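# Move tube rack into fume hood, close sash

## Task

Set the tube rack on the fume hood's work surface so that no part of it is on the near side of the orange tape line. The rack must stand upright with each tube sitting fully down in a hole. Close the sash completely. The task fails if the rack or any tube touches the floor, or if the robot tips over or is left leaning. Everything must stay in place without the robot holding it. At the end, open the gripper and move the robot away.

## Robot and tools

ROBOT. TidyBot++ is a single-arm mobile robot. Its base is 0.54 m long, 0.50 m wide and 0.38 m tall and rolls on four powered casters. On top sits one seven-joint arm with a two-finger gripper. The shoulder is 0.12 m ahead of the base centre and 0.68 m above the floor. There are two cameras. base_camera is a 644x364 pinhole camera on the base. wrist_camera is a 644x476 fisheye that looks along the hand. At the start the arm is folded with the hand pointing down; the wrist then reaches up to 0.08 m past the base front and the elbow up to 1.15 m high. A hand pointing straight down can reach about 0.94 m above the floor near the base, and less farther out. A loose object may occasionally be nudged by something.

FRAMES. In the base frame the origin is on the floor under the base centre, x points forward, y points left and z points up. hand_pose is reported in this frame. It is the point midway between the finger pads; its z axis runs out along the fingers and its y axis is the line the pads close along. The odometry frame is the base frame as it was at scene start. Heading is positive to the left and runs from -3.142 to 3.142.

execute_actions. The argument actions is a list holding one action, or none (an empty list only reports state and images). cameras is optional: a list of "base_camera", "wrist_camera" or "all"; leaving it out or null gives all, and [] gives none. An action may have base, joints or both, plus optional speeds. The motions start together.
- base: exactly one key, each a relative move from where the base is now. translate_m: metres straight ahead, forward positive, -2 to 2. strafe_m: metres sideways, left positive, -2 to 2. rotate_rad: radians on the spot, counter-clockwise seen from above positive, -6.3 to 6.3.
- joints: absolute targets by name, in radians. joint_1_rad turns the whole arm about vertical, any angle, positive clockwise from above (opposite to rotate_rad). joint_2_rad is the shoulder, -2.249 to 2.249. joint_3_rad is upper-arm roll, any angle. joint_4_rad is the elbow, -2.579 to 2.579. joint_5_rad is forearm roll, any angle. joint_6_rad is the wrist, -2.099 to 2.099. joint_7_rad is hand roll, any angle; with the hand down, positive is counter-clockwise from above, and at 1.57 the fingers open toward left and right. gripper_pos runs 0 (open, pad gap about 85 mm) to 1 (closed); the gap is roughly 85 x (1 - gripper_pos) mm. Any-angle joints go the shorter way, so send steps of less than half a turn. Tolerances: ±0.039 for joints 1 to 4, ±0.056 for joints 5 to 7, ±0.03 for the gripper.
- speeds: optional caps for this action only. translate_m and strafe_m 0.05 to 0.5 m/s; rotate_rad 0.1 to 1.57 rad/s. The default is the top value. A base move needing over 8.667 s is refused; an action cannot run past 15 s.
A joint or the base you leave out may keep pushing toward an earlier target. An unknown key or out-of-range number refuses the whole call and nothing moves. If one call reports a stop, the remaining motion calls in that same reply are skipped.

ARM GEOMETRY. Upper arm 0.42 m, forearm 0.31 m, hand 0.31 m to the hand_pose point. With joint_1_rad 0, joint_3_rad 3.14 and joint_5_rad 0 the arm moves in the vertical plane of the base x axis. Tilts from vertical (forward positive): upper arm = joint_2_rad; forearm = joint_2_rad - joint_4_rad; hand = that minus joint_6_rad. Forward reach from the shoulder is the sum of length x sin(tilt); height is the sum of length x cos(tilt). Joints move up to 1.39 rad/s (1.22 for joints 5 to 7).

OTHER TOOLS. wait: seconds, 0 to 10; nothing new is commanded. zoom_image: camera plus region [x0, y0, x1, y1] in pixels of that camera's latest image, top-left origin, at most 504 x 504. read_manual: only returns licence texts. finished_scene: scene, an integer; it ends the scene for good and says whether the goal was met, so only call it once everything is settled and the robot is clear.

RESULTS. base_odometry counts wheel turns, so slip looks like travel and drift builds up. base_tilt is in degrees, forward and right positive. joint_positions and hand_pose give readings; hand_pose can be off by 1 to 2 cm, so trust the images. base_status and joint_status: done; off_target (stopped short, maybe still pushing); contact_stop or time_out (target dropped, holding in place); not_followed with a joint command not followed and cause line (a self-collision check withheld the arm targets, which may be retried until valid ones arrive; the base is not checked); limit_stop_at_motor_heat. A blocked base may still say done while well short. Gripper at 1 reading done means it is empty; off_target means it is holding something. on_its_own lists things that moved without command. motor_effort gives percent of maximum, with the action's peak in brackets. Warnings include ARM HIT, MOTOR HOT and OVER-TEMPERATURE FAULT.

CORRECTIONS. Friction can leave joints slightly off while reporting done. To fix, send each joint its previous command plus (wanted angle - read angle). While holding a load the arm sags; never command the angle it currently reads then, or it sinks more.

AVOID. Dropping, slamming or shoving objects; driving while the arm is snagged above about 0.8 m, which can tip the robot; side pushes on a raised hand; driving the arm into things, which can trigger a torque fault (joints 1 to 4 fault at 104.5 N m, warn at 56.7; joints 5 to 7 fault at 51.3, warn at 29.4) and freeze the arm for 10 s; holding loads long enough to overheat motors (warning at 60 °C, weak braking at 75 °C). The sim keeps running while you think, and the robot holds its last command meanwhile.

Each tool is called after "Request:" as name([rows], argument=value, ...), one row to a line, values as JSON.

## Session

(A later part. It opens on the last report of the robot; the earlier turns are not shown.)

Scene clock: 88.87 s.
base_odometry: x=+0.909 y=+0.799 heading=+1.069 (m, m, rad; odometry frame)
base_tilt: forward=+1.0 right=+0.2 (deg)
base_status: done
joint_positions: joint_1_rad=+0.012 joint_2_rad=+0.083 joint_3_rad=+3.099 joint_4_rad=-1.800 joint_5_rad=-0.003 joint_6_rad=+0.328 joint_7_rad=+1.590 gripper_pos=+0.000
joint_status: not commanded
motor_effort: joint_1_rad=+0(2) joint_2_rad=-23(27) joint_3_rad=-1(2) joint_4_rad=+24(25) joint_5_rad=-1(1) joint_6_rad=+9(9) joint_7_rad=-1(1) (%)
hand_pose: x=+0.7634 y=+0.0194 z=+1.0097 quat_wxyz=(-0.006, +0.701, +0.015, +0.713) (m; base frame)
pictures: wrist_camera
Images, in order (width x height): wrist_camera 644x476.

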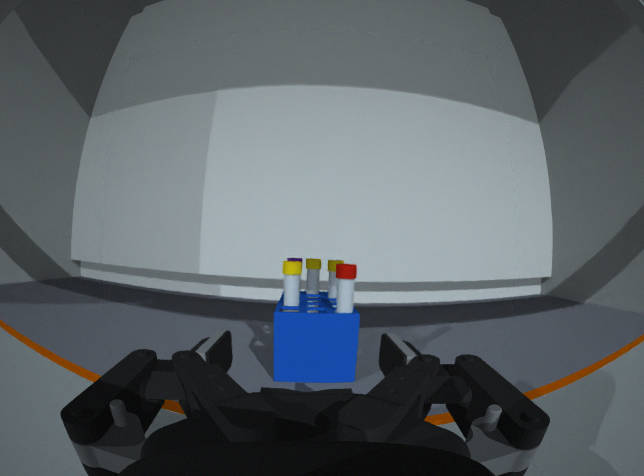

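Request:
execute_actions([
  {"base":{"translate_m":-0.4},"speeds":{"translate_m":0.15}},
], cameras=[])

Request:
execute_actions([
  {"joints":{"joint_2_rad":0.1,"joint_4_rad":-0.75,"joint_6_rad":-0.75,"gripper_pos":1}},
], cameras=["wrist_camera"])

Scene clock: 94.13 s.
base_odometry: x=+0.717 y=+0.448 heading=+1.070 (m, m, rad; odometry frame)
base_tilt: forward=+1.0 right=+0.2 (deg)
base_status: done
joint_positions: joint_1_rad=+0.012 joint_2_rad=+0.083 joint_3_rad=+3.099 joint_4_rad=-1.800 joint_5_rad=-0.003 joint_6_rad=+0.328 joint_7_rad=+1.590 gripper_pos=+0.000
joint_status: not commanded
motor_effort: joint_1_rad=+1(1) joint_2_rad=-24(27) joint_3_rad=-1(3) joint_4_rad=+24(25) joint_5_rad=+0(0) joint_6_rad=+9(9) joint_7_rad=-1(1) (%)
hand_pose: x=+0.7634 y=+0.0194 z=+1.0099 quat_wxyz=(-0.006, +0.701, +0.015, +0.713) (m; base frame)
pictures: none
No camera images: the call's "cameras" was empty. Leave "cameras" out to get every camera's image.

Scene clock: 96.47 s.
base_odometry: x=+0.717 y=+0.448 heading=+1.070 (m, m, rad; odometry frame)
base_tilt: forward=+1.0 right=+0.3 (deg)
base_status: not commanded
joint_positions: joint_1_rad=+0.012 joint_2_rad=+0.083 joint_3_rad=+3.099 joint_4_rad=-0.763 joint_5_rad=-0.003 joint_6_rad=-0.713 joint_7_rad=+1.590 gripper_pos=+0.999
joint_status: all done
motor_effort: joint_1_rad=+0(1) joint_2_rad=-20(25) joint_3_rad=-1(1) joint_4_rad=+20(26) joint_5_rad=-1(1) joint_6_rad=+10(11) joint_7_rad=-1(1) (%)
hand_pose: x=+0.6996 y=+0.0172 z=+1.3132 quat_wxyz=(-0.006, +0.703, +0.016, +0.711) (m; base frame)
pictures: wrist_camera
Images, in order (width x height): wrist_camera 644x476.

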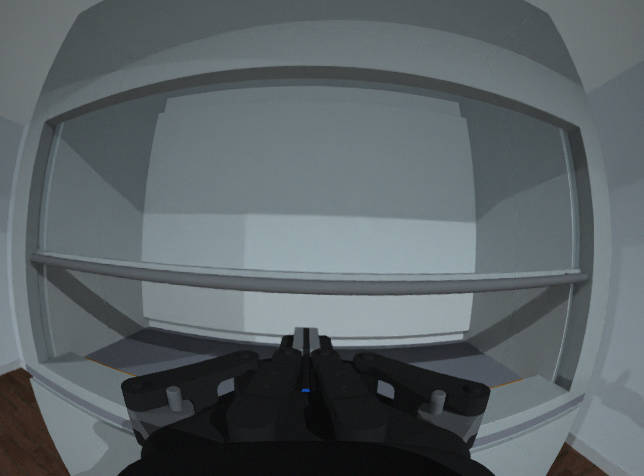

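Request:
execute_actions([
  {"base":{"translate_m":0.16},"speeds":{"translate_m":0.1},"joints":{"joint_4_rad":-0.6,"joint_6_rad":-0.9}},
], cameras=["wrist_camera"])

Scene clock: 99.67 s.
base_odometry: x=+0.794 y=+0.588 heading=+1.069 (m, m, rad; odometry frame)
base_tilt: forward=+1.0 right=+0.2 (deg)
base_status: done
joint_positions: joint_1_rad=+0.012 joint_2_rad=+0.094 joint_3_rad=+3.099 joint_4_rad=-0.612 joint_5_rad=-0.003 joint_6_rad=-0.864 joint_7_rad=+1.590 gripper_pos=+0.999
joint_status: all done
motor_effort: joint_1_rad=-1(1) joint_2_rad=-19(22) joint_3_rad=-1(2) joint_4_rad=+18(21) joint_5_rad=-1(1) joint_6_rad=+9(10) joint_7_rad=-1(1) (%)
hand_pose: x=+0.6729 y=+0.0160 z=+1.3403 quat_wxyz=(-0.007, +0.707, +0.016, +0.707) (m; base frame)
pictures: wrist_camera
Images, in order (width x height): wrist_camera 644x476.

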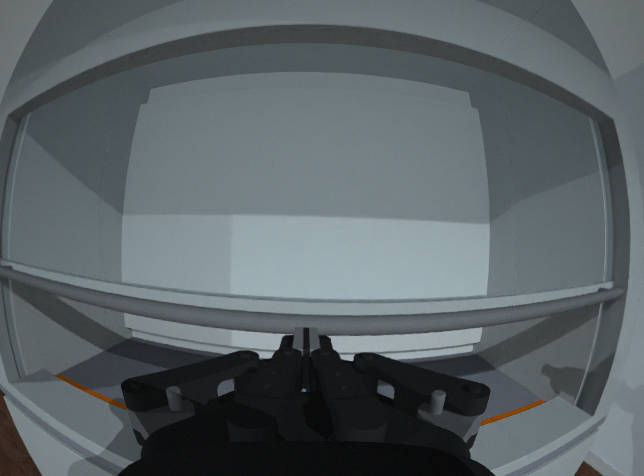

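Request:
execute_actions([
  {"base":{"translate_m":0.19},"speeds":{"translate_m":0.06}},
], cameras=["wrist_camera"])

Request:
execute_actions([
  {"joints":{"joint_4_rad":-0.95,"joint_6_rad":-0.55}},
], cameras=["wrist_camera"])

Scene clock: 104.17 s.
base_odometry: x=+0.886 y=+0.755 heading=+1.069 (m, m, rad; odometry frame)
base_tilt: forward=+1.0 right=+0.2 (deg)
base_status: done
joint_positions: joint_1_rad=+0.012 joint_2_rad=+0.096 joint_3_rad=+3.099 joint_4_rad=-0.611 joint_5_rad=-0.003 joint_6_rad=-0.865 joint_7_rad=+1.590 gripper_pos=+0.999
joint_status: not commanded
motor_effort: joint_1_rad=+1(1) joint_2_rad=-20(23) joint_3_rad=-1(2) joint_4_rad=+19(20) joint_5_rad=+0(1) joint_6_rad=+10(10) joint_7_rad=-1(1) (%)
hand_pose: x=+0.6738 y=+0.0160 z=+1.3397 quat_wxyz=(-0.007, +0.707, +0.016, +0.707) (m; base frame)
pictures: wrist_camera
Images, in order (width x height): wrist_camera 644x476.

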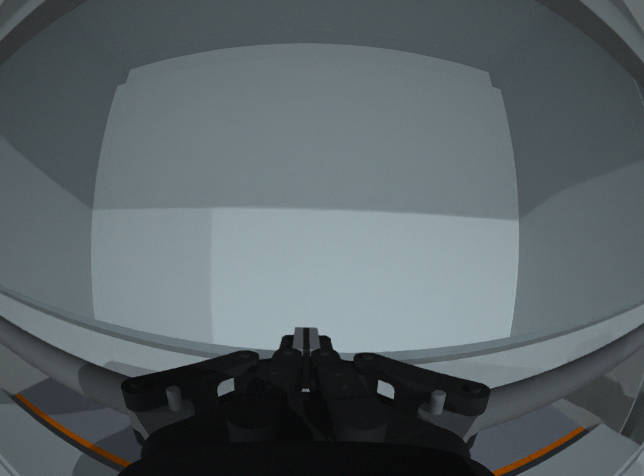

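Scene clock: 105.63 s.
base_odometry: x=+0.886 y=+0.755 heading=+1.069 (m, m, rad; odometry frame)
base_tilt: forward=+1.0 right=+0.2 (deg)
base_status: not commanded
joint_positions: joint_1_rad=+0.014 joint_2_rad=+0.021 joint_3_rad=+3.100 joint_4_rad=-0.880 joint_5_rad=-0.003 joint_6_rad=-0.561 joint_7_rad=+1.590 gripper_pos=+0.999
joint_status: joint_4_rad off_target (ended at -0.880, target -0.950); the others done
motor_effort: joint_1_rad=-3(4) joint_2_rad=+0(19) joint_3_rad=-4(5) joint_4_rad=+10(19) joint_5_rad=-1(4) joint_6_rad=+5(10) joint_7_rad=+0(0) (%)
hand_pose: x=+0.6831 y=+0.0166 z=+1.3316 quat_wxyz=(-0.005, +0.667, +0.015, +0.745) (m; base frame)
pictures: wrist_camera
Images, in order (width x height): wrist_camera 644x476.

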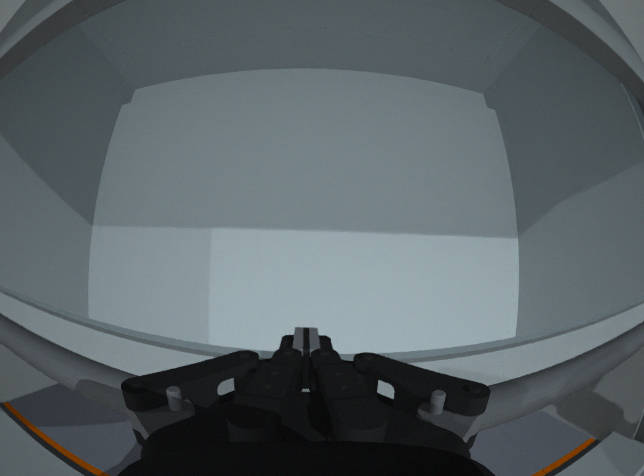

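Request:
execute_actions([
  {"joints":{"joint_2_rad":-0.1,"joint_4_rad":-1.3,"joint_6_rad":-0.3}},
], cameras=["wrist_camera"])

Request:
execute_actions([
  {"joints":{"joint_2_rad":-0.13,"joint_4_rad":-1.7,"joint_6_rad":0.05}},
], cameras=["wrist_camera"])

Request:
execute_actions([
  {"joints":{"joint_2_rad":-0.1,"joint_4_rad":-2.1,"joint_6_rad":0.48}},
])

Scene clock: 108.47 s.
base_odometry: x=+0.886 y=+0.755 heading=+1.069 (m, m, rad; odometry frame)
base_tilt: forward=+1.0 right=+0.3 (deg)
base_status: not commanded
joint_positions: joint_1_rad=+0.014 joint_2_rad=-0.141 joint_3_rad=+3.100 joint_4_rad=-1.210 joint_5_rad=-0.003 joint_6_rad=-0.266 joint_7_rad=+1.590 gripper_pos=+0.999
joint_status: joint_2_rad off_target (ended at -0.141, target -0.100); joint_4_rad off_target (ended at -1.210, target -1.300); the others done
motor_effort: joint_1_rad=+0(3) joint_2_rad=-2(7) joint_3_rad=-1(4) joint_4_rad=+8(12) joint_5_rad=-1(2) joint_6_rad=-2(5) joint_7_rad=-1(0) (%)
hand_pose: x=+0.6371 y=+0.0192 z=+1.3225 quat_wxyz=(-0.002, +0.619, +0.016, +0.785) (m; base frame)
pictures: wrist_camera
Images, in order (width x height): wrist_camera 644x476.

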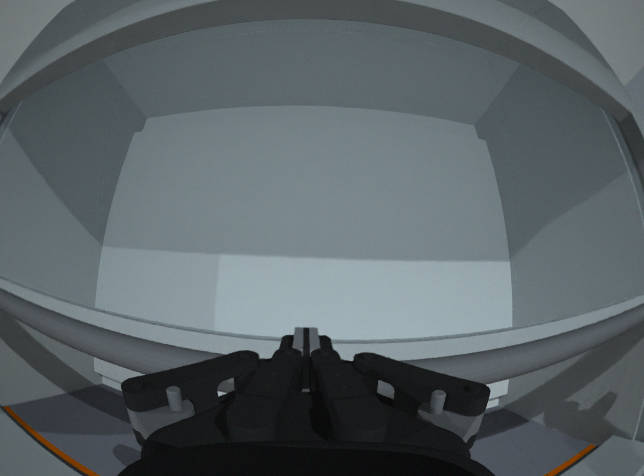

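Scene clock: 110.30 s.
base_odometry: x=+0.886 y=+0.754 heading=+1.069 (m, m, rad; odometry frame)
base_tilt: forward=+1.0 right=+0.2 (deg)
base_status: not commanded
joint_positions: joint_1_rad=+0.014 joint_2_rad=-0.117 joint_3_rad=+3.100 joint_4_rad=-1.706 joint_5_rad=-0.003 joint_6_rad=+0.015 joint_7_rad=+1.590 gripper_pos=+0.999
joint_status: all done
motor_effort: joint_1_rad=+0(0) joint_2_rad=-16(24) joint_3_rad=+0(0) joint_4_rad=+25(30) joint_5_rad=+0(1) joint_6_rad=+10(12) joint_7_rad=-1(1) (%)
hand_pose: x=+0.6946 y=+0.0189 z=+1.0932 quat_wxyz=(-0.002, +0.708, +0.017, +0.706) (m; base frame)
pictures: wrist_camera
Images, in order (width x height): wrist_camera 644x476.

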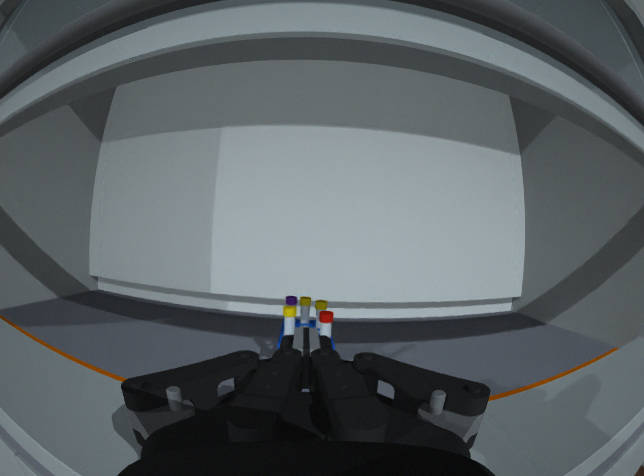

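Scene clock: 111.83 s.
base_odometry: x=+0.886 y=+0.754 heading=+1.069 (m, m, rad; odometry frame)
base_tilt: forward=+1.0 right=+0.2 (deg)
base_status: not commanded
joint_positions: joint_1_rad=+0.014 joint_2_rad=-0.117 joint_3_rad=+3.100 joint_4_rad=-2.086 joint_5_rad=-0.003 joint_6_rad=+0.444 joint_7_rad=+1.590 gripper_pos=+0.999
joint_status: all done
motor_effort: joint_1_rad=+1(0) joint_2_rad=-16(18) joint_3_rad=-1(0) joint_4_rad=+24(26) joint_5_rad=-1(0) joint_6_rad=+9(10) joint_7_rad=-1(1) (%)
hand_pose: x=+0.6698 y=+0.0174 z=+0.9921 quat_wxyz=(-0.002, +0.691, +0.016, +0.723) (m; base frame)
pictures: base_camera, wrist_camera
Images, in order (width x height): base_camera 644x364, wrist_camera 644x476.

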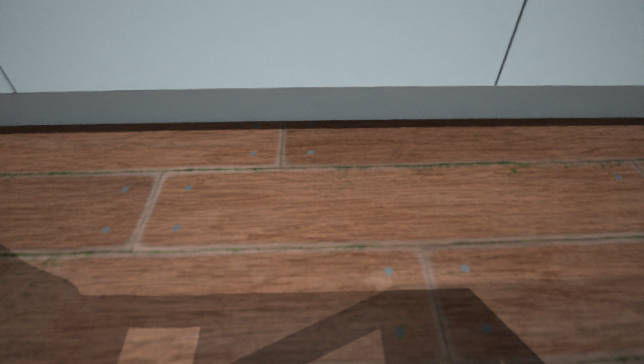

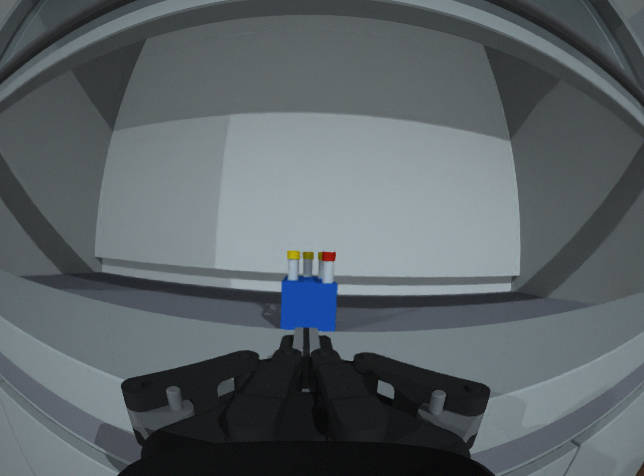

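Request:
execute_actions([
  {"base":{"translate_m":-0.25}},
], cameras=[])

Request:
execute_actions([
  {"joints":{"joint_2_rad":-0.02,"joint_4_rad":-1.05,"joint_6_rad":-0.58,"joint_7_rad":0.02,"gripper_pos":0}},
], cameras=[])

Request:
execute_actions([
  {"base":{"translate_m":0.23},"speeds":{"translate_m":0.07}},
], cameras=["wrist_camera"])

Request:
execute_actions([
  {"joints":{"gripper_pos":1}},
], cameras=["wrist_camera"])

Scene clock: 115.23 s.
base_odometry: x=+0.766 y=+0.535 heading=+1.069 (m, m, rad; odometry frame)
base_tilt: forward=+1.0 right=+0.2 (deg)
base_status: done
joint_positions: joint_1_rad=+0.014 joint_2_rad=-0.110 joint_3_rad=+3.100 joint_4_rad=-2.088 joint_5_rad=-0.003 joint_6_rad=+0.446 joint_7_rad=+1.590 gripper_pos=+0.999
joint_status: not commanded
motor_effort: joint_1_rad=+0(2) joint_2_rad=-15(20) joint_3_rad=+0(2) joint_4_rad=+23(25) joint_5_rad=+0(1) joint_6_rad=+9(10) joint_7_rad=-1(1) (%)
hand_pose: x=+0.6718 y=+0.0174 z=+0.9873 quat_wxyz=(-0.002, +0.693, +0.016, +0.720) (m; base frame)
pictures: none
No camera images: the call's "cameras" was empty. Leave "cameras" out to get every camera's image.

Scene clock: 117.87 s.
base_odometry: x=+0.766 y=+0.535 heading=+1.069 (m, m, rad; odometry frame)
base_tilt: forward=+1.0 right=+0.2 (deg)
base_status: not commanded
joint_positions: joint_1_rad=+0.014 joint_2_rad=-0.046 joint_3_rad=+3.100 joint_4_rad=-1.064 joint_5_rad=-0.003 joint_6_rad=-0.543 joint_7_rad=+0.056 gripper_pos=+0.000
joint_status: all done
motor_effort: joint_1_rad=+0(1) joint_2_rad=-17(18) joint_3_rad=-1(1) joint_4_rad=+22(25) joint_5_rad=+0(0) joint_6_rad=+9(9) joint_7_rad=-1(0) (%)
hand_pose: x=+0.6778 y=+0.0181 z=+1.2702 quat_wxyz=(-0.496, +0.518, -0.476, +0.509) (m; base frame)
pictures: none
No camera images: the call's "cameras" was empty. Leave "cameras" out to get every camera's image.

Scene clock: 121.63 s.
base_odometry: x=+0.876 y=+0.737 heading=+1.069 (m, m, rad; odometry frame)
base_tilt: forward=+1.0 right=+0.2 (deg)
base_status: done
joint_positions: joint_1_rad=+0.014 joint_2_rad=-0.039 joint_3_rad=+3.100 joint_4_rad=-1.051 joint_5_rad=-0.003 joint_6_rad=-0.544 joint_7_rad=+0.056 gripper_pos=+0.000
joint_status: not commanded
motor_effort: joint_1_rad=+0(1) joint_2_rad=-16(20) joint_3_rad=-1(2) joint_4_rad=+20(23) joint_5_rad=+0(0) joint_6_rad=+8(9) joint_7_rad=-1(1) (%)
hand_pose: x=+0.6798 y=+0.0180 z=+1.2734 quat_wxyz=(-0.497, +0.517, -0.475, +0.510) (m; base frame)
pictures: wrist_camera
Images, in order (width x height): wrist_camera 644x476.

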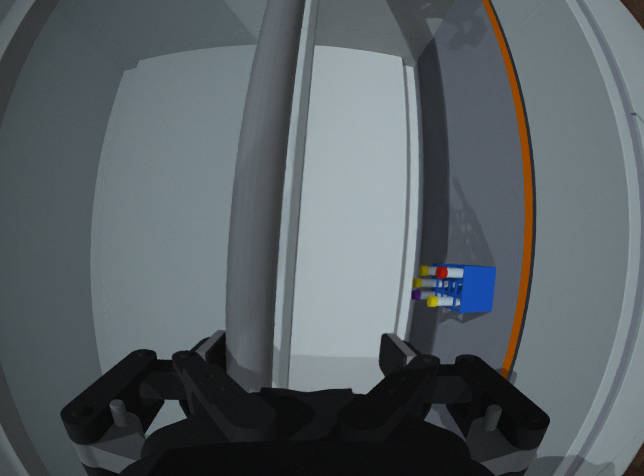

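Scene clock: 122.73 s.
base_odometry: x=+0.876 y=+0.737 heading=+1.069 (m, m, rad; odometry frame)
base_tilt: forward=+1.0 right=+0.2 (deg)
base_status: not commanded
joint_positions: joint_1_rad=+0.014 joint_2_rad=-0.044 joint_3_rad=+3.099 joint_4_rad=-1.005 joint_5_rad=-0.003 joint_6_rad=-0.545 joint_7_rad=+0.045 gripper_pos=+0.756
joint_status: gripper_pos off_target (ended at +0.756, target +1.000)
motor_effort: joint_1_rad=+2(3) joint_2_rad=-11(17) joint_3_rad=+1(2) joint_4_rad=+13(20) joint_5_rad=+2(3) joint_6_rad=+3(10) joint_7_rad=+1(2) (%)
hand_pose: x=+0.6679 y=+0.0183 z=+1.3023 quat_wxyz=(-0.512, +0.501, -0.465, +0.520) (m; base frame)
pictures: wrist_camera
Images, in order (width x height): wrist_camera 644x476.

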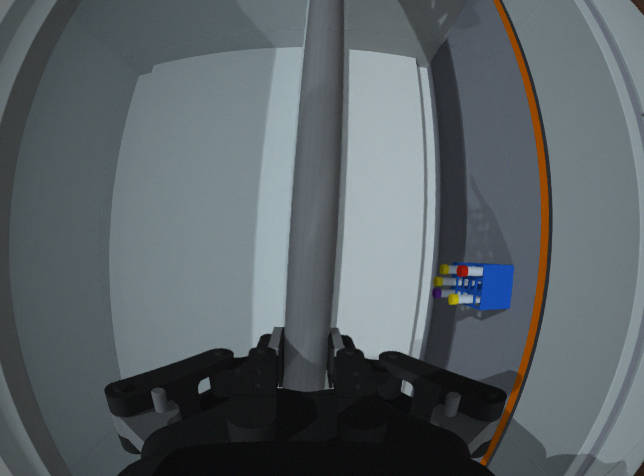

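Request:
execute_actions([
  {"joints":{"joint_2_rad":-0.13,"joint_4_rad":-1.53,"joint_6_rad":-0.17}},
], cameras=[])

Request:
execute_actions([
  {"joints":{"joint_2_rad":-0.1,"joint_4_rad":-2.0,"joint_6_rad":0.33}},
], cameras=[])

Request:
execute_actions([
  {"joints":{"joint_2_rad":-0.05,"joint_4_rad":-2.2,"joint_6_rad":0.58}},
])

Scene clock: 126.07 s.
base_odometry: x=+0.877 y=+0.737 heading=+1.069 (m, m, rad; odometry frame)
base_tilt: forward=+1.0 right=+0.3 (deg)
base_status: not commanded
joint_positions: joint_1_rad=+0.014 joint_2_rad=-0.136 joint_3_rad=+3.104 joint_4_rad=-1.407 joint_5_rad=-0.003 joint_6_rad=-0.066 joint_7_rad=+0.040 gripper_pos=+0.760
joint_status: joint_4_rad off_target (ended at -1.407, target -1.530); joint_6_rad off_target (ended at -0.066, target -0.170); the others done
motor_effort: joint_1_rad=-3(3) joint_2_rad=-10(12) joint_3_rad=-5(5) joint_4_rad=+3(13) joint_5_rad=+2(3) joint_6_rad=-7(13) joint_7_rad=+2(2) (%)
hand_pose: x=+0.6647 y=+0.0169 z=+1.2634 quat_wxyz=(-0.550, +0.453, -0.424, +0.560) (m; base frame)
pictures: none
No camera images: the call's "cameras" was empty. Leave "cameras" out to get every camera's image.

Scene clock: 128.20 s.
base_odometry: x=+0.876 y=+0.737 heading=+1.069 (m, m, rad; odometry frame)
base_tilt: forward=+1.0 right=+0.3 (deg)
base_status: not commanded
joint_positions: joint_1_rad=+0.014 joint_2_rad=-0.160 joint_3_rad=+3.105 joint_4_rad=-1.912 joint_5_rad=-0.003 joint_6_rad=+0.422 joint_7_rad=+0.039 gripper_pos=+0.763
joint_status: joint_2_rad off_target (ended at -0.160, target -0.100); joint_4_rad off_target (ended at -1.912, target -2.000); joint_6_rad off_target (ended at +0.422, target +0.330)
motor_effort: joint_1_rad=-2(3) joint_2_rad=+0(12) joint_3_rad=-3(5) joint_4_rad=+9(17) joint_5_rad=+4(4) joint_6_rad=-3(16) joint_7_rad=+2(3) (%)
hand_pose: x=+0.6627 y=+0.0151 z=+1.1150 quat_wxyz=(-0.551, +0.450, -0.422, +0.562) (m; base frame)
pictures: none
No camera images: the call's "cameras" was empty. Leave "cameras" out to get every camera's image.

Scene clock: 130.03 s.
base_odometry: x=+0.877 y=+0.737 heading=+1.069 (m, m, rad; odometry frame)
base_tilt: forward=+1.0 right=+0.2 (deg)
base_status: not commanded
joint_positions: joint_1_rad=+0.014 joint_2_rad=-0.118 joint_3_rad=+3.105 joint_4_rad=-2.022 joint_5_rad=-0.003 joint_6_rad=+0.657 joint_7_rad=+0.039 gripper_pos=+0.765
joint_status: joint_2_rad off_target (ended at -0.118, target -0.050); joint_4_rad off_target (ended at -2.022, target -2.200); joint_6_rad off_target (ended at +0.657, target +0.580)
motor_effort: joint_1_rad=+0(2) joint_2_rad=-5(9) joint_3_rad=-2(4) joint_4_rad=-8(11) joint_5_rad=+2(3) joint_6_rad=-8(8) joint_7_rad=+2(2) (%)
hand_pose: x=+0.6609 y=+0.0143 z=+1.0959 quat_wxyz=(-0.568, +0.426, -0.400, +0.580) (m; base frame)
pictures: base_camera, wrist_camera
Images, in order (width x height): base_camera 644x364, wrist_camera 644x476.

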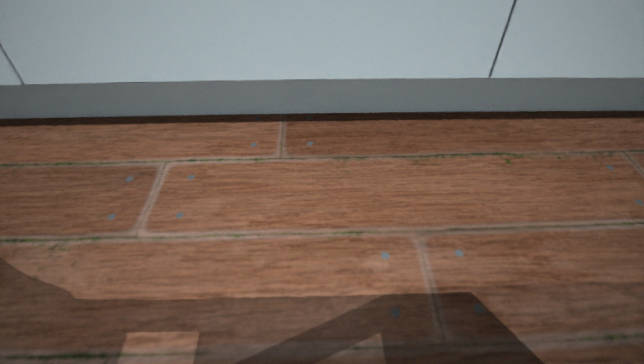

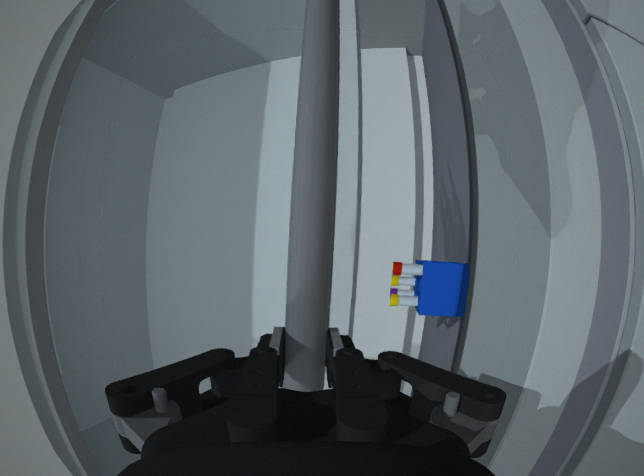

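Request:
execute_actions([
  {"joints":{"joint_2_rad":0.0,"joint_4_rad":-2.3,"joint_6_rad":0.5}},
], cameras=[])

Request:
execute_actions([
  {"joints":{"joint_2_rad":0.08,"joint_4_rad":-2.4,"joint_6_rad":0.55}},
], cameras=["wrist_camera"])

Scene clock: 133.13 s.
base_odometry: x=+0.877 y=+0.737 heading=+1.069 (m, m, rad; odometry frame)
base_tilt: forward=+1.0 right=+0.2 (deg)
base_status: not commanded
joint_positions: joint_1_rad=+0.014 joint_2_rad=-0.108 joint_3_rad=+3.105 joint_4_rad=-2.150 joint_5_rad=-0.003 joint_6_rad=+0.653 joint_7_rad=+0.039 gripper_pos=+0.766
joint_status: joint_2_rad off_target (ended at -0.108, target +0.000); joint_4_rad off_target (ended at -2.150, target -2.300); joint_6_rad off_target (ended at +0.653, target +0.500)
motor_effort: joint_1_rad=+2(2) joint_2_rad=-2(6) joint_3_rad=+2(2) joint_4_rad=-3(21) joint_5_rad=+0(2) joint_6_rad=-9(15) joint_7_rad=+2(2) (%)
hand_pose: x=+0.6594 y=+0.0140 z=+1.0138 quat_wxyz=(-0.538, +0.466, -0.438, +0.549) (m; base frame)
pictures: none
No camera images: the call's "cameras" was empty. Leave "cameras" out to get every camera's image.

Scene clock: 134.47 s.
base_odometry: x=+0.877 y=+0.737 heading=+1.069 (m, m, rad; odometry frame)
base_tilt: forward=+1.0 right=+0.2 (deg)
base_status: not commanded
joint_positions: joint_1_rad=+0.014 joint_2_rad=-0.088 joint_3_rad=+3.105 joint_4_rad=-2.191 joint_5_rad=-0.003 joint_6_rad=+0.698 joint_7_rad=+0.039 gripper_pos=+0.775
joint_status: joint_2_rad off_target (ended at -0.088, target +0.080); joint_4_rad off_target (ended at -2.191, target -2.400); joint_6_rad off_target (ended at +0.698, target +0.550)
motor_effort: joint_1_rad=+4(3) joint_2_rad=+10(11) joint_3_rad=+1(2) joint_4_rad=-17(21) joint_5_rad=+1(1) joint_6_rad=-17(20) joint_7_rad=+2(3) (%)
hand_pose: x=+0.6595 y=+0.0139 z=+0.9923 quat_wxyz=(-0.534, +0.471, -0.443, +0.544) (m; base frame)
pictures: wrist_camera
Images, in order (width x height): wrist_camera 644x476.

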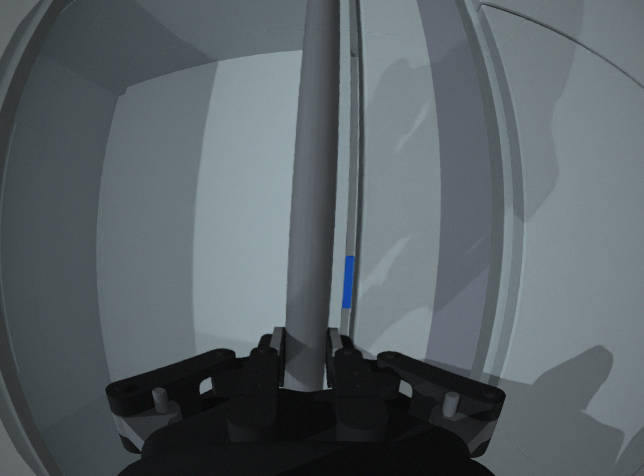

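Request:
execute_actions([
  {"joints":{"joint_2_rad":-0.09,"joint_4_rad":-2.16,"joint_6_rad":0.62,"gripper_pos":0.45}},
], cameras=[])

Request:
execute_actions([
  {"base":{"translate_m":-0.12},"speeds":{"translate_m":0.1}},
], cameras=[])

Request:
execute_actions([
  {"joints":{"joint_2_rad":-0.1,"joint_4_rad":-1.9,"joint_6_rad":0.15,"joint_7_rad":1.59,"gripper_pos":1}},
], cameras=[])

Request:
execute_actions([
  {"base":{"translate_m":0.1},"speeds":{"translate_m":0.07}},
], cameras=["wrist_camera"])

Request:
execute_actions([
  {"joints":{"joint_2_rad":0.0,"joint_4_rad":-2.1,"joint_6_rad":0.15}},
], cameras=["wrist_camera"])

Scene clock: 137.27 s.
base_odometry: x=+0.876 y=+0.737 heading=+1.069 (m, m, rad; odometry frame)
base_tilt: forward=+1.0 right=+0.3 (deg)
base_status: not commanded
joint_positions: joint_1_rad=+0.014 joint_2_rad=-0.096 joint_3_rad=+3.105 joint_4_rad=-2.162 joint_5_rad=-0.003 joint_6_rad=+0.680 joint_7_rad=+0.039 gripper_pos=+0.450
joint_status: joint_6_rad off_target (ended at +0.680, target +0.620); the others done
motor_effort: joint_1_rad=+0(2) joint_2_rad=-12(11) joint_3_rad=+0(2) joint_4_rad=+18(19) joint_5_rad=+0(1) joint_6_rad=+6(17) joint_7_rad=-1(2) (%)
hand_pose: x=+0.6608 y=+0.0142 z=+1.0084 quat_wxyz=(-0.539, +0.465, -0.438, +0.549) (m; base frame)
pictures: none
No camera images: the call's "cameras" was empty. Leave "cameras" out to get every camera's image.

Scene clock: 138.97 s.
base_odometry: x=+0.819 y=+0.632 heading=+1.069 (m, m, rad; odometry frame)
base_tilt: forward=+1.0 right=+0.2 (deg)
base_status: done
joint_positions: joint_1_rad=+0.014 joint_2_rad=-0.095 joint_3_rad=+3.105 joint_4_rad=-2.161 joint_5_rad=-0.003 joint_6_rad=+0.655 joint_7_rad=+0.039 gripper_pos=+0.450
joint_status: not commanded
motor_effort: joint_1_rad=+0(1) joint_2_rad=-15(18) joint_3_rad=-1(1) joint_4_rad=+22(24) joint_5_rad=+0(1) joint_6_rad=+9(10) joint_7_rad=+0(1) (%)
hand_pose: x=+0.6623 y=+0.0142 z=+1.0011 quat_wxyz=(-0.533, +0.472, -0.444, +0.543) (m; base frame)
pictures: none
No camera images: the call's "cameras" was empty. Leave "cameras" out to get every camera's image.

Scene clock: 140.77 s.
base_odometry: x=+0.819 y=+0.632 heading=+1.069 (m, m, rad; odometry frame)
base_tilt: forward=+1.0 right=+0.3 (deg)
base_status: not commanded
joint_positions: joint_1_rad=+0.014 joint_2_rad=-0.095 joint_3_rad=+3.105 joint_4_rad=-1.914 joint_5_rad=-0.003 joint_6_rad=+0.185 joint_7_rad=+1.574 gripper_pos=+0.999
joint_status: all done
motor_effort: joint_1_rad=+1(0) joint_2_rad=-18(18) joint_3_rad=+0(1) joint_4_rad=+24(23) joint_5_rad=-1(1) joint_6_rad=+9(10) joint_7_rad=-1(0) (%)
hand_pose: x=+0.6937 y=+0.0153 z=+1.0040 quat_wxyz=(-0.006, +0.729, +0.009, +0.685) (m; base frame)
pictures: none
No camera images: the call's "cameras" was empty. Leave "cameras" out to get every camera's image.

Scene clock: 143.00 s.
base_odometry: x=+0.867 y=+0.719 heading=+1.068 (m, m, rad; odometry frame)
base_tilt: forward=+1.0 right=+0.2 (deg)
base_status: done
joint_positions: joint_1_rad=+0.014 joint_2_rad=-0.122 joint_3_rad=+3.104 joint_4_rad=-1.886 joint_5_rad=-0.003 joint_6_rad=+0.142 joint_7_rad=+1.574 gripper_pos=+0.999
joint_status: not commanded
motor_effort: joint_1_rad=+1(1) joint_2_rad=-15(18) joint_3_rad=+0(2) joint_4_rad=+21(37) joint_5_rad=-1(1) joint_6_rad=+7(16) joint_7_rad=-1(1) (%)
hand_pose: x=+0.6867 y=+0.0157 z=+1.0229 quat_wxyz=(-0.006, +0.725, +0.010, +0.689) (m; base frame)
pictures: wrist_camera
Images, in order (width x height): wrist_camera 644x476.

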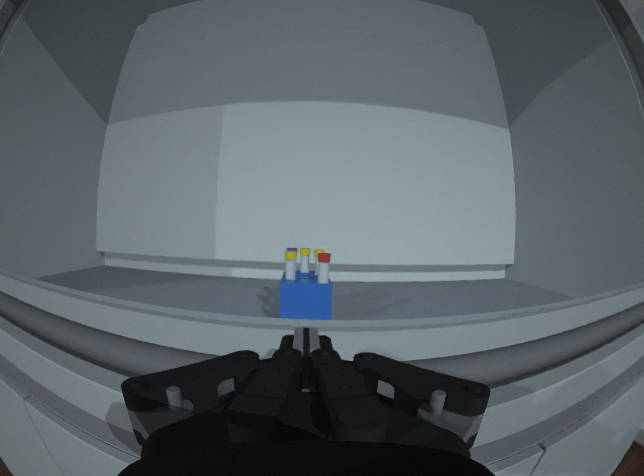

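Scene clock: 144.17 s.
base_odometry: x=+0.867 y=+0.719 heading=+1.068 (m, m, rad; odometry frame)
base_tilt: forward=+1.0 right=+0.3 (deg)
base_status: not commanded
joint_positions: joint_1_rad=+0.014 joint_2_rad=-0.122 joint_3_rad=+3.104 joint_4_rad=-1.938 joint_5_rad=-0.003 joint_6_rad=+0.240 joint_7_rad=+1.574 gripper_pos=+0.999
joint_status: joint_2_rad off_target (ended at -0.122, target +0.000); joint_4_rad off_target (ended at -1.938, target -2.100); joint_6_rad off_target (ended at +0.240, target +0.150)
motor_effort: joint_1_rad=+0(1) joint_2_rad=+2(15) joint_3_rad=-1(1) joint_4_rad=-3(23) joint_5_rad=+0(0) joint_6_rad=-10(9) joint_7_rad=-1(1) (%)
hand_pose: x=+0.6835 y=+0.0155 z=+1.0210 quat_wxyz=(-0.006, +0.709, +0.010, +0.705) (m; base frame)
pictures: wrist_camera
Images, in order (width x height): wrist_camera 644x476.

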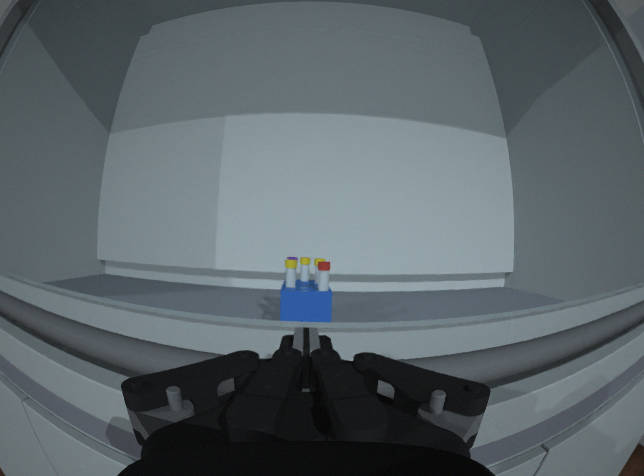

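Not moving further; one firmer press, then retreat.

Request:
execute_actions([
  {"joints":{"joint_2_rad":0.05,"joint_4_rad":-2.2,"joint_6_rad":-0.05}},
], cameras=[])

Request:
execute_actions([
  {"joints":{"joint_2_rad":-0.12,"joint_4_rad":-1.8,"joint_6_rad":0.1}},
], cameras=[])

Request:
execute_actions([
  {"base":{"translate_m":-0.5}},
], cameras=["wrist_camera"])

Scene clock: 146.00 s.
base_odometry: x=+0.867 y=+0.719 heading=+1.068 (m, m, rad; odometry frame)
base_tilt: forward=+1.0 right=+0.2 (deg)
base_status: not commanded
joint_positions: joint_1_rad=+0.014 joint_2_rad=-0.123 joint_3_rad=+3.104 joint_4_rad=-1.942 joint_5_rad=-0.003 joint_6_rad=+0.207 joint_7_rad=+1.574 gripper_pos=+0.999
joint_status: joint_2_rad off_target (ended at -0.123, target +0.050); joint_4_rad off_target (ended at -1.942, target -2.200); joint_6_rad off_target (ended at +0.207, target -0.050)
motor_effort: joint_1_rad=+0(1) joint_2_rad=+17(21) joint_3_rad=-1(1) joint_4_rad=-26(28) joint_5_rad=+0(0) joint_6_rad=-26(29) joint_7_rad=+0(1) (%)
hand_pose: x=+0.6825 y=+0.0155 z=+1.0094 quat_wxyz=(-0.006, +0.721, +0.010, +0.692) (m; base frame)
pictures: none
No camera images: the call's "cameras" was empty. Leave "cameras" out to get every camera's image.

Scene clock: 147.63 s.
base_odometry: x=+0.867 y=+0.719 heading=+1.068 (m, m, rad; odometry frame)
base_tilt: forward=+1.0 right=+0.2 (deg)
base_status: not commanded
joint_positions: joint_1_rad=+0.014 joint_2_rad=-0.109 joint_3_rad=+3.104 joint_4_rad=-1.816 joint_5_rad=-0.003 joint_6_rad=+0.119 joint_7_rad=+1.574 gripper_pos=+0.999
joint_status: all done
motor_effort: joint_1_rad=+1(1) joint_2_rad=-19(19) joint_3_rad=-1(0) joint_4_rad=+25(26) joint_5_rad=-1(0) joint_6_rad=+9(26) joint_7_rad=-1(1) (%)
hand_pose: x=+0.6952 y=+0.0159 z=+1.0525 quat_wxyz=(-0.006, +0.713, +0.010, +0.701) (m; base frame)
pictures: none
No camera images: the call's "cameras" was empty. Leave "cameras" out to get every camera's image.

Scene clock: 150.07 s.
base_odometry: x=+0.626 y=+0.281 heading=+1.068 (m, m, rad; odometry frame)
base_tilt: forward=+1.0 right=+0.2 (deg)
base_status: done
joint_positions: joint_1_rad=+0.014 joint_2_rad=-0.119 joint_3_rad=+3.104 joint_4_rad=-1.813 joint_5_rad=-0.003 joint_6_rad=+0.119 joint_7_rad=+1.574 gripper_pos=+0.999
joint_status: not commanded
motor_effort: joint_1_rad=-1(2) joint_2_rad=-18(22) joint_3_rad=-1(2) joint_4_rad=+25(26) joint_5_rad=-1(1) joint_6_rad=+9(10) joint_7_rad=-1(0) (%)
hand_pose: x=+0.6919 y=+0.0160 z=+1.0595 quat_wxyz=(-0.006, +0.709, +0.010, +0.706) (m; base frame)
pictures: wrist_camera
Images, in order (width x height): wrist_camera 644x476.

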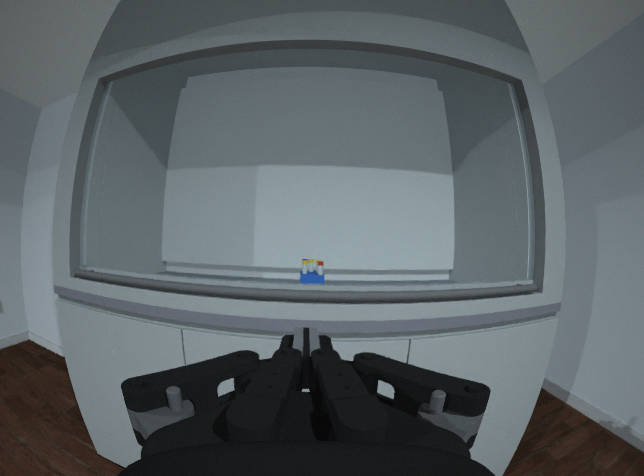

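Request:
finished_scene(scene=1)

The scene is finished: the task was done.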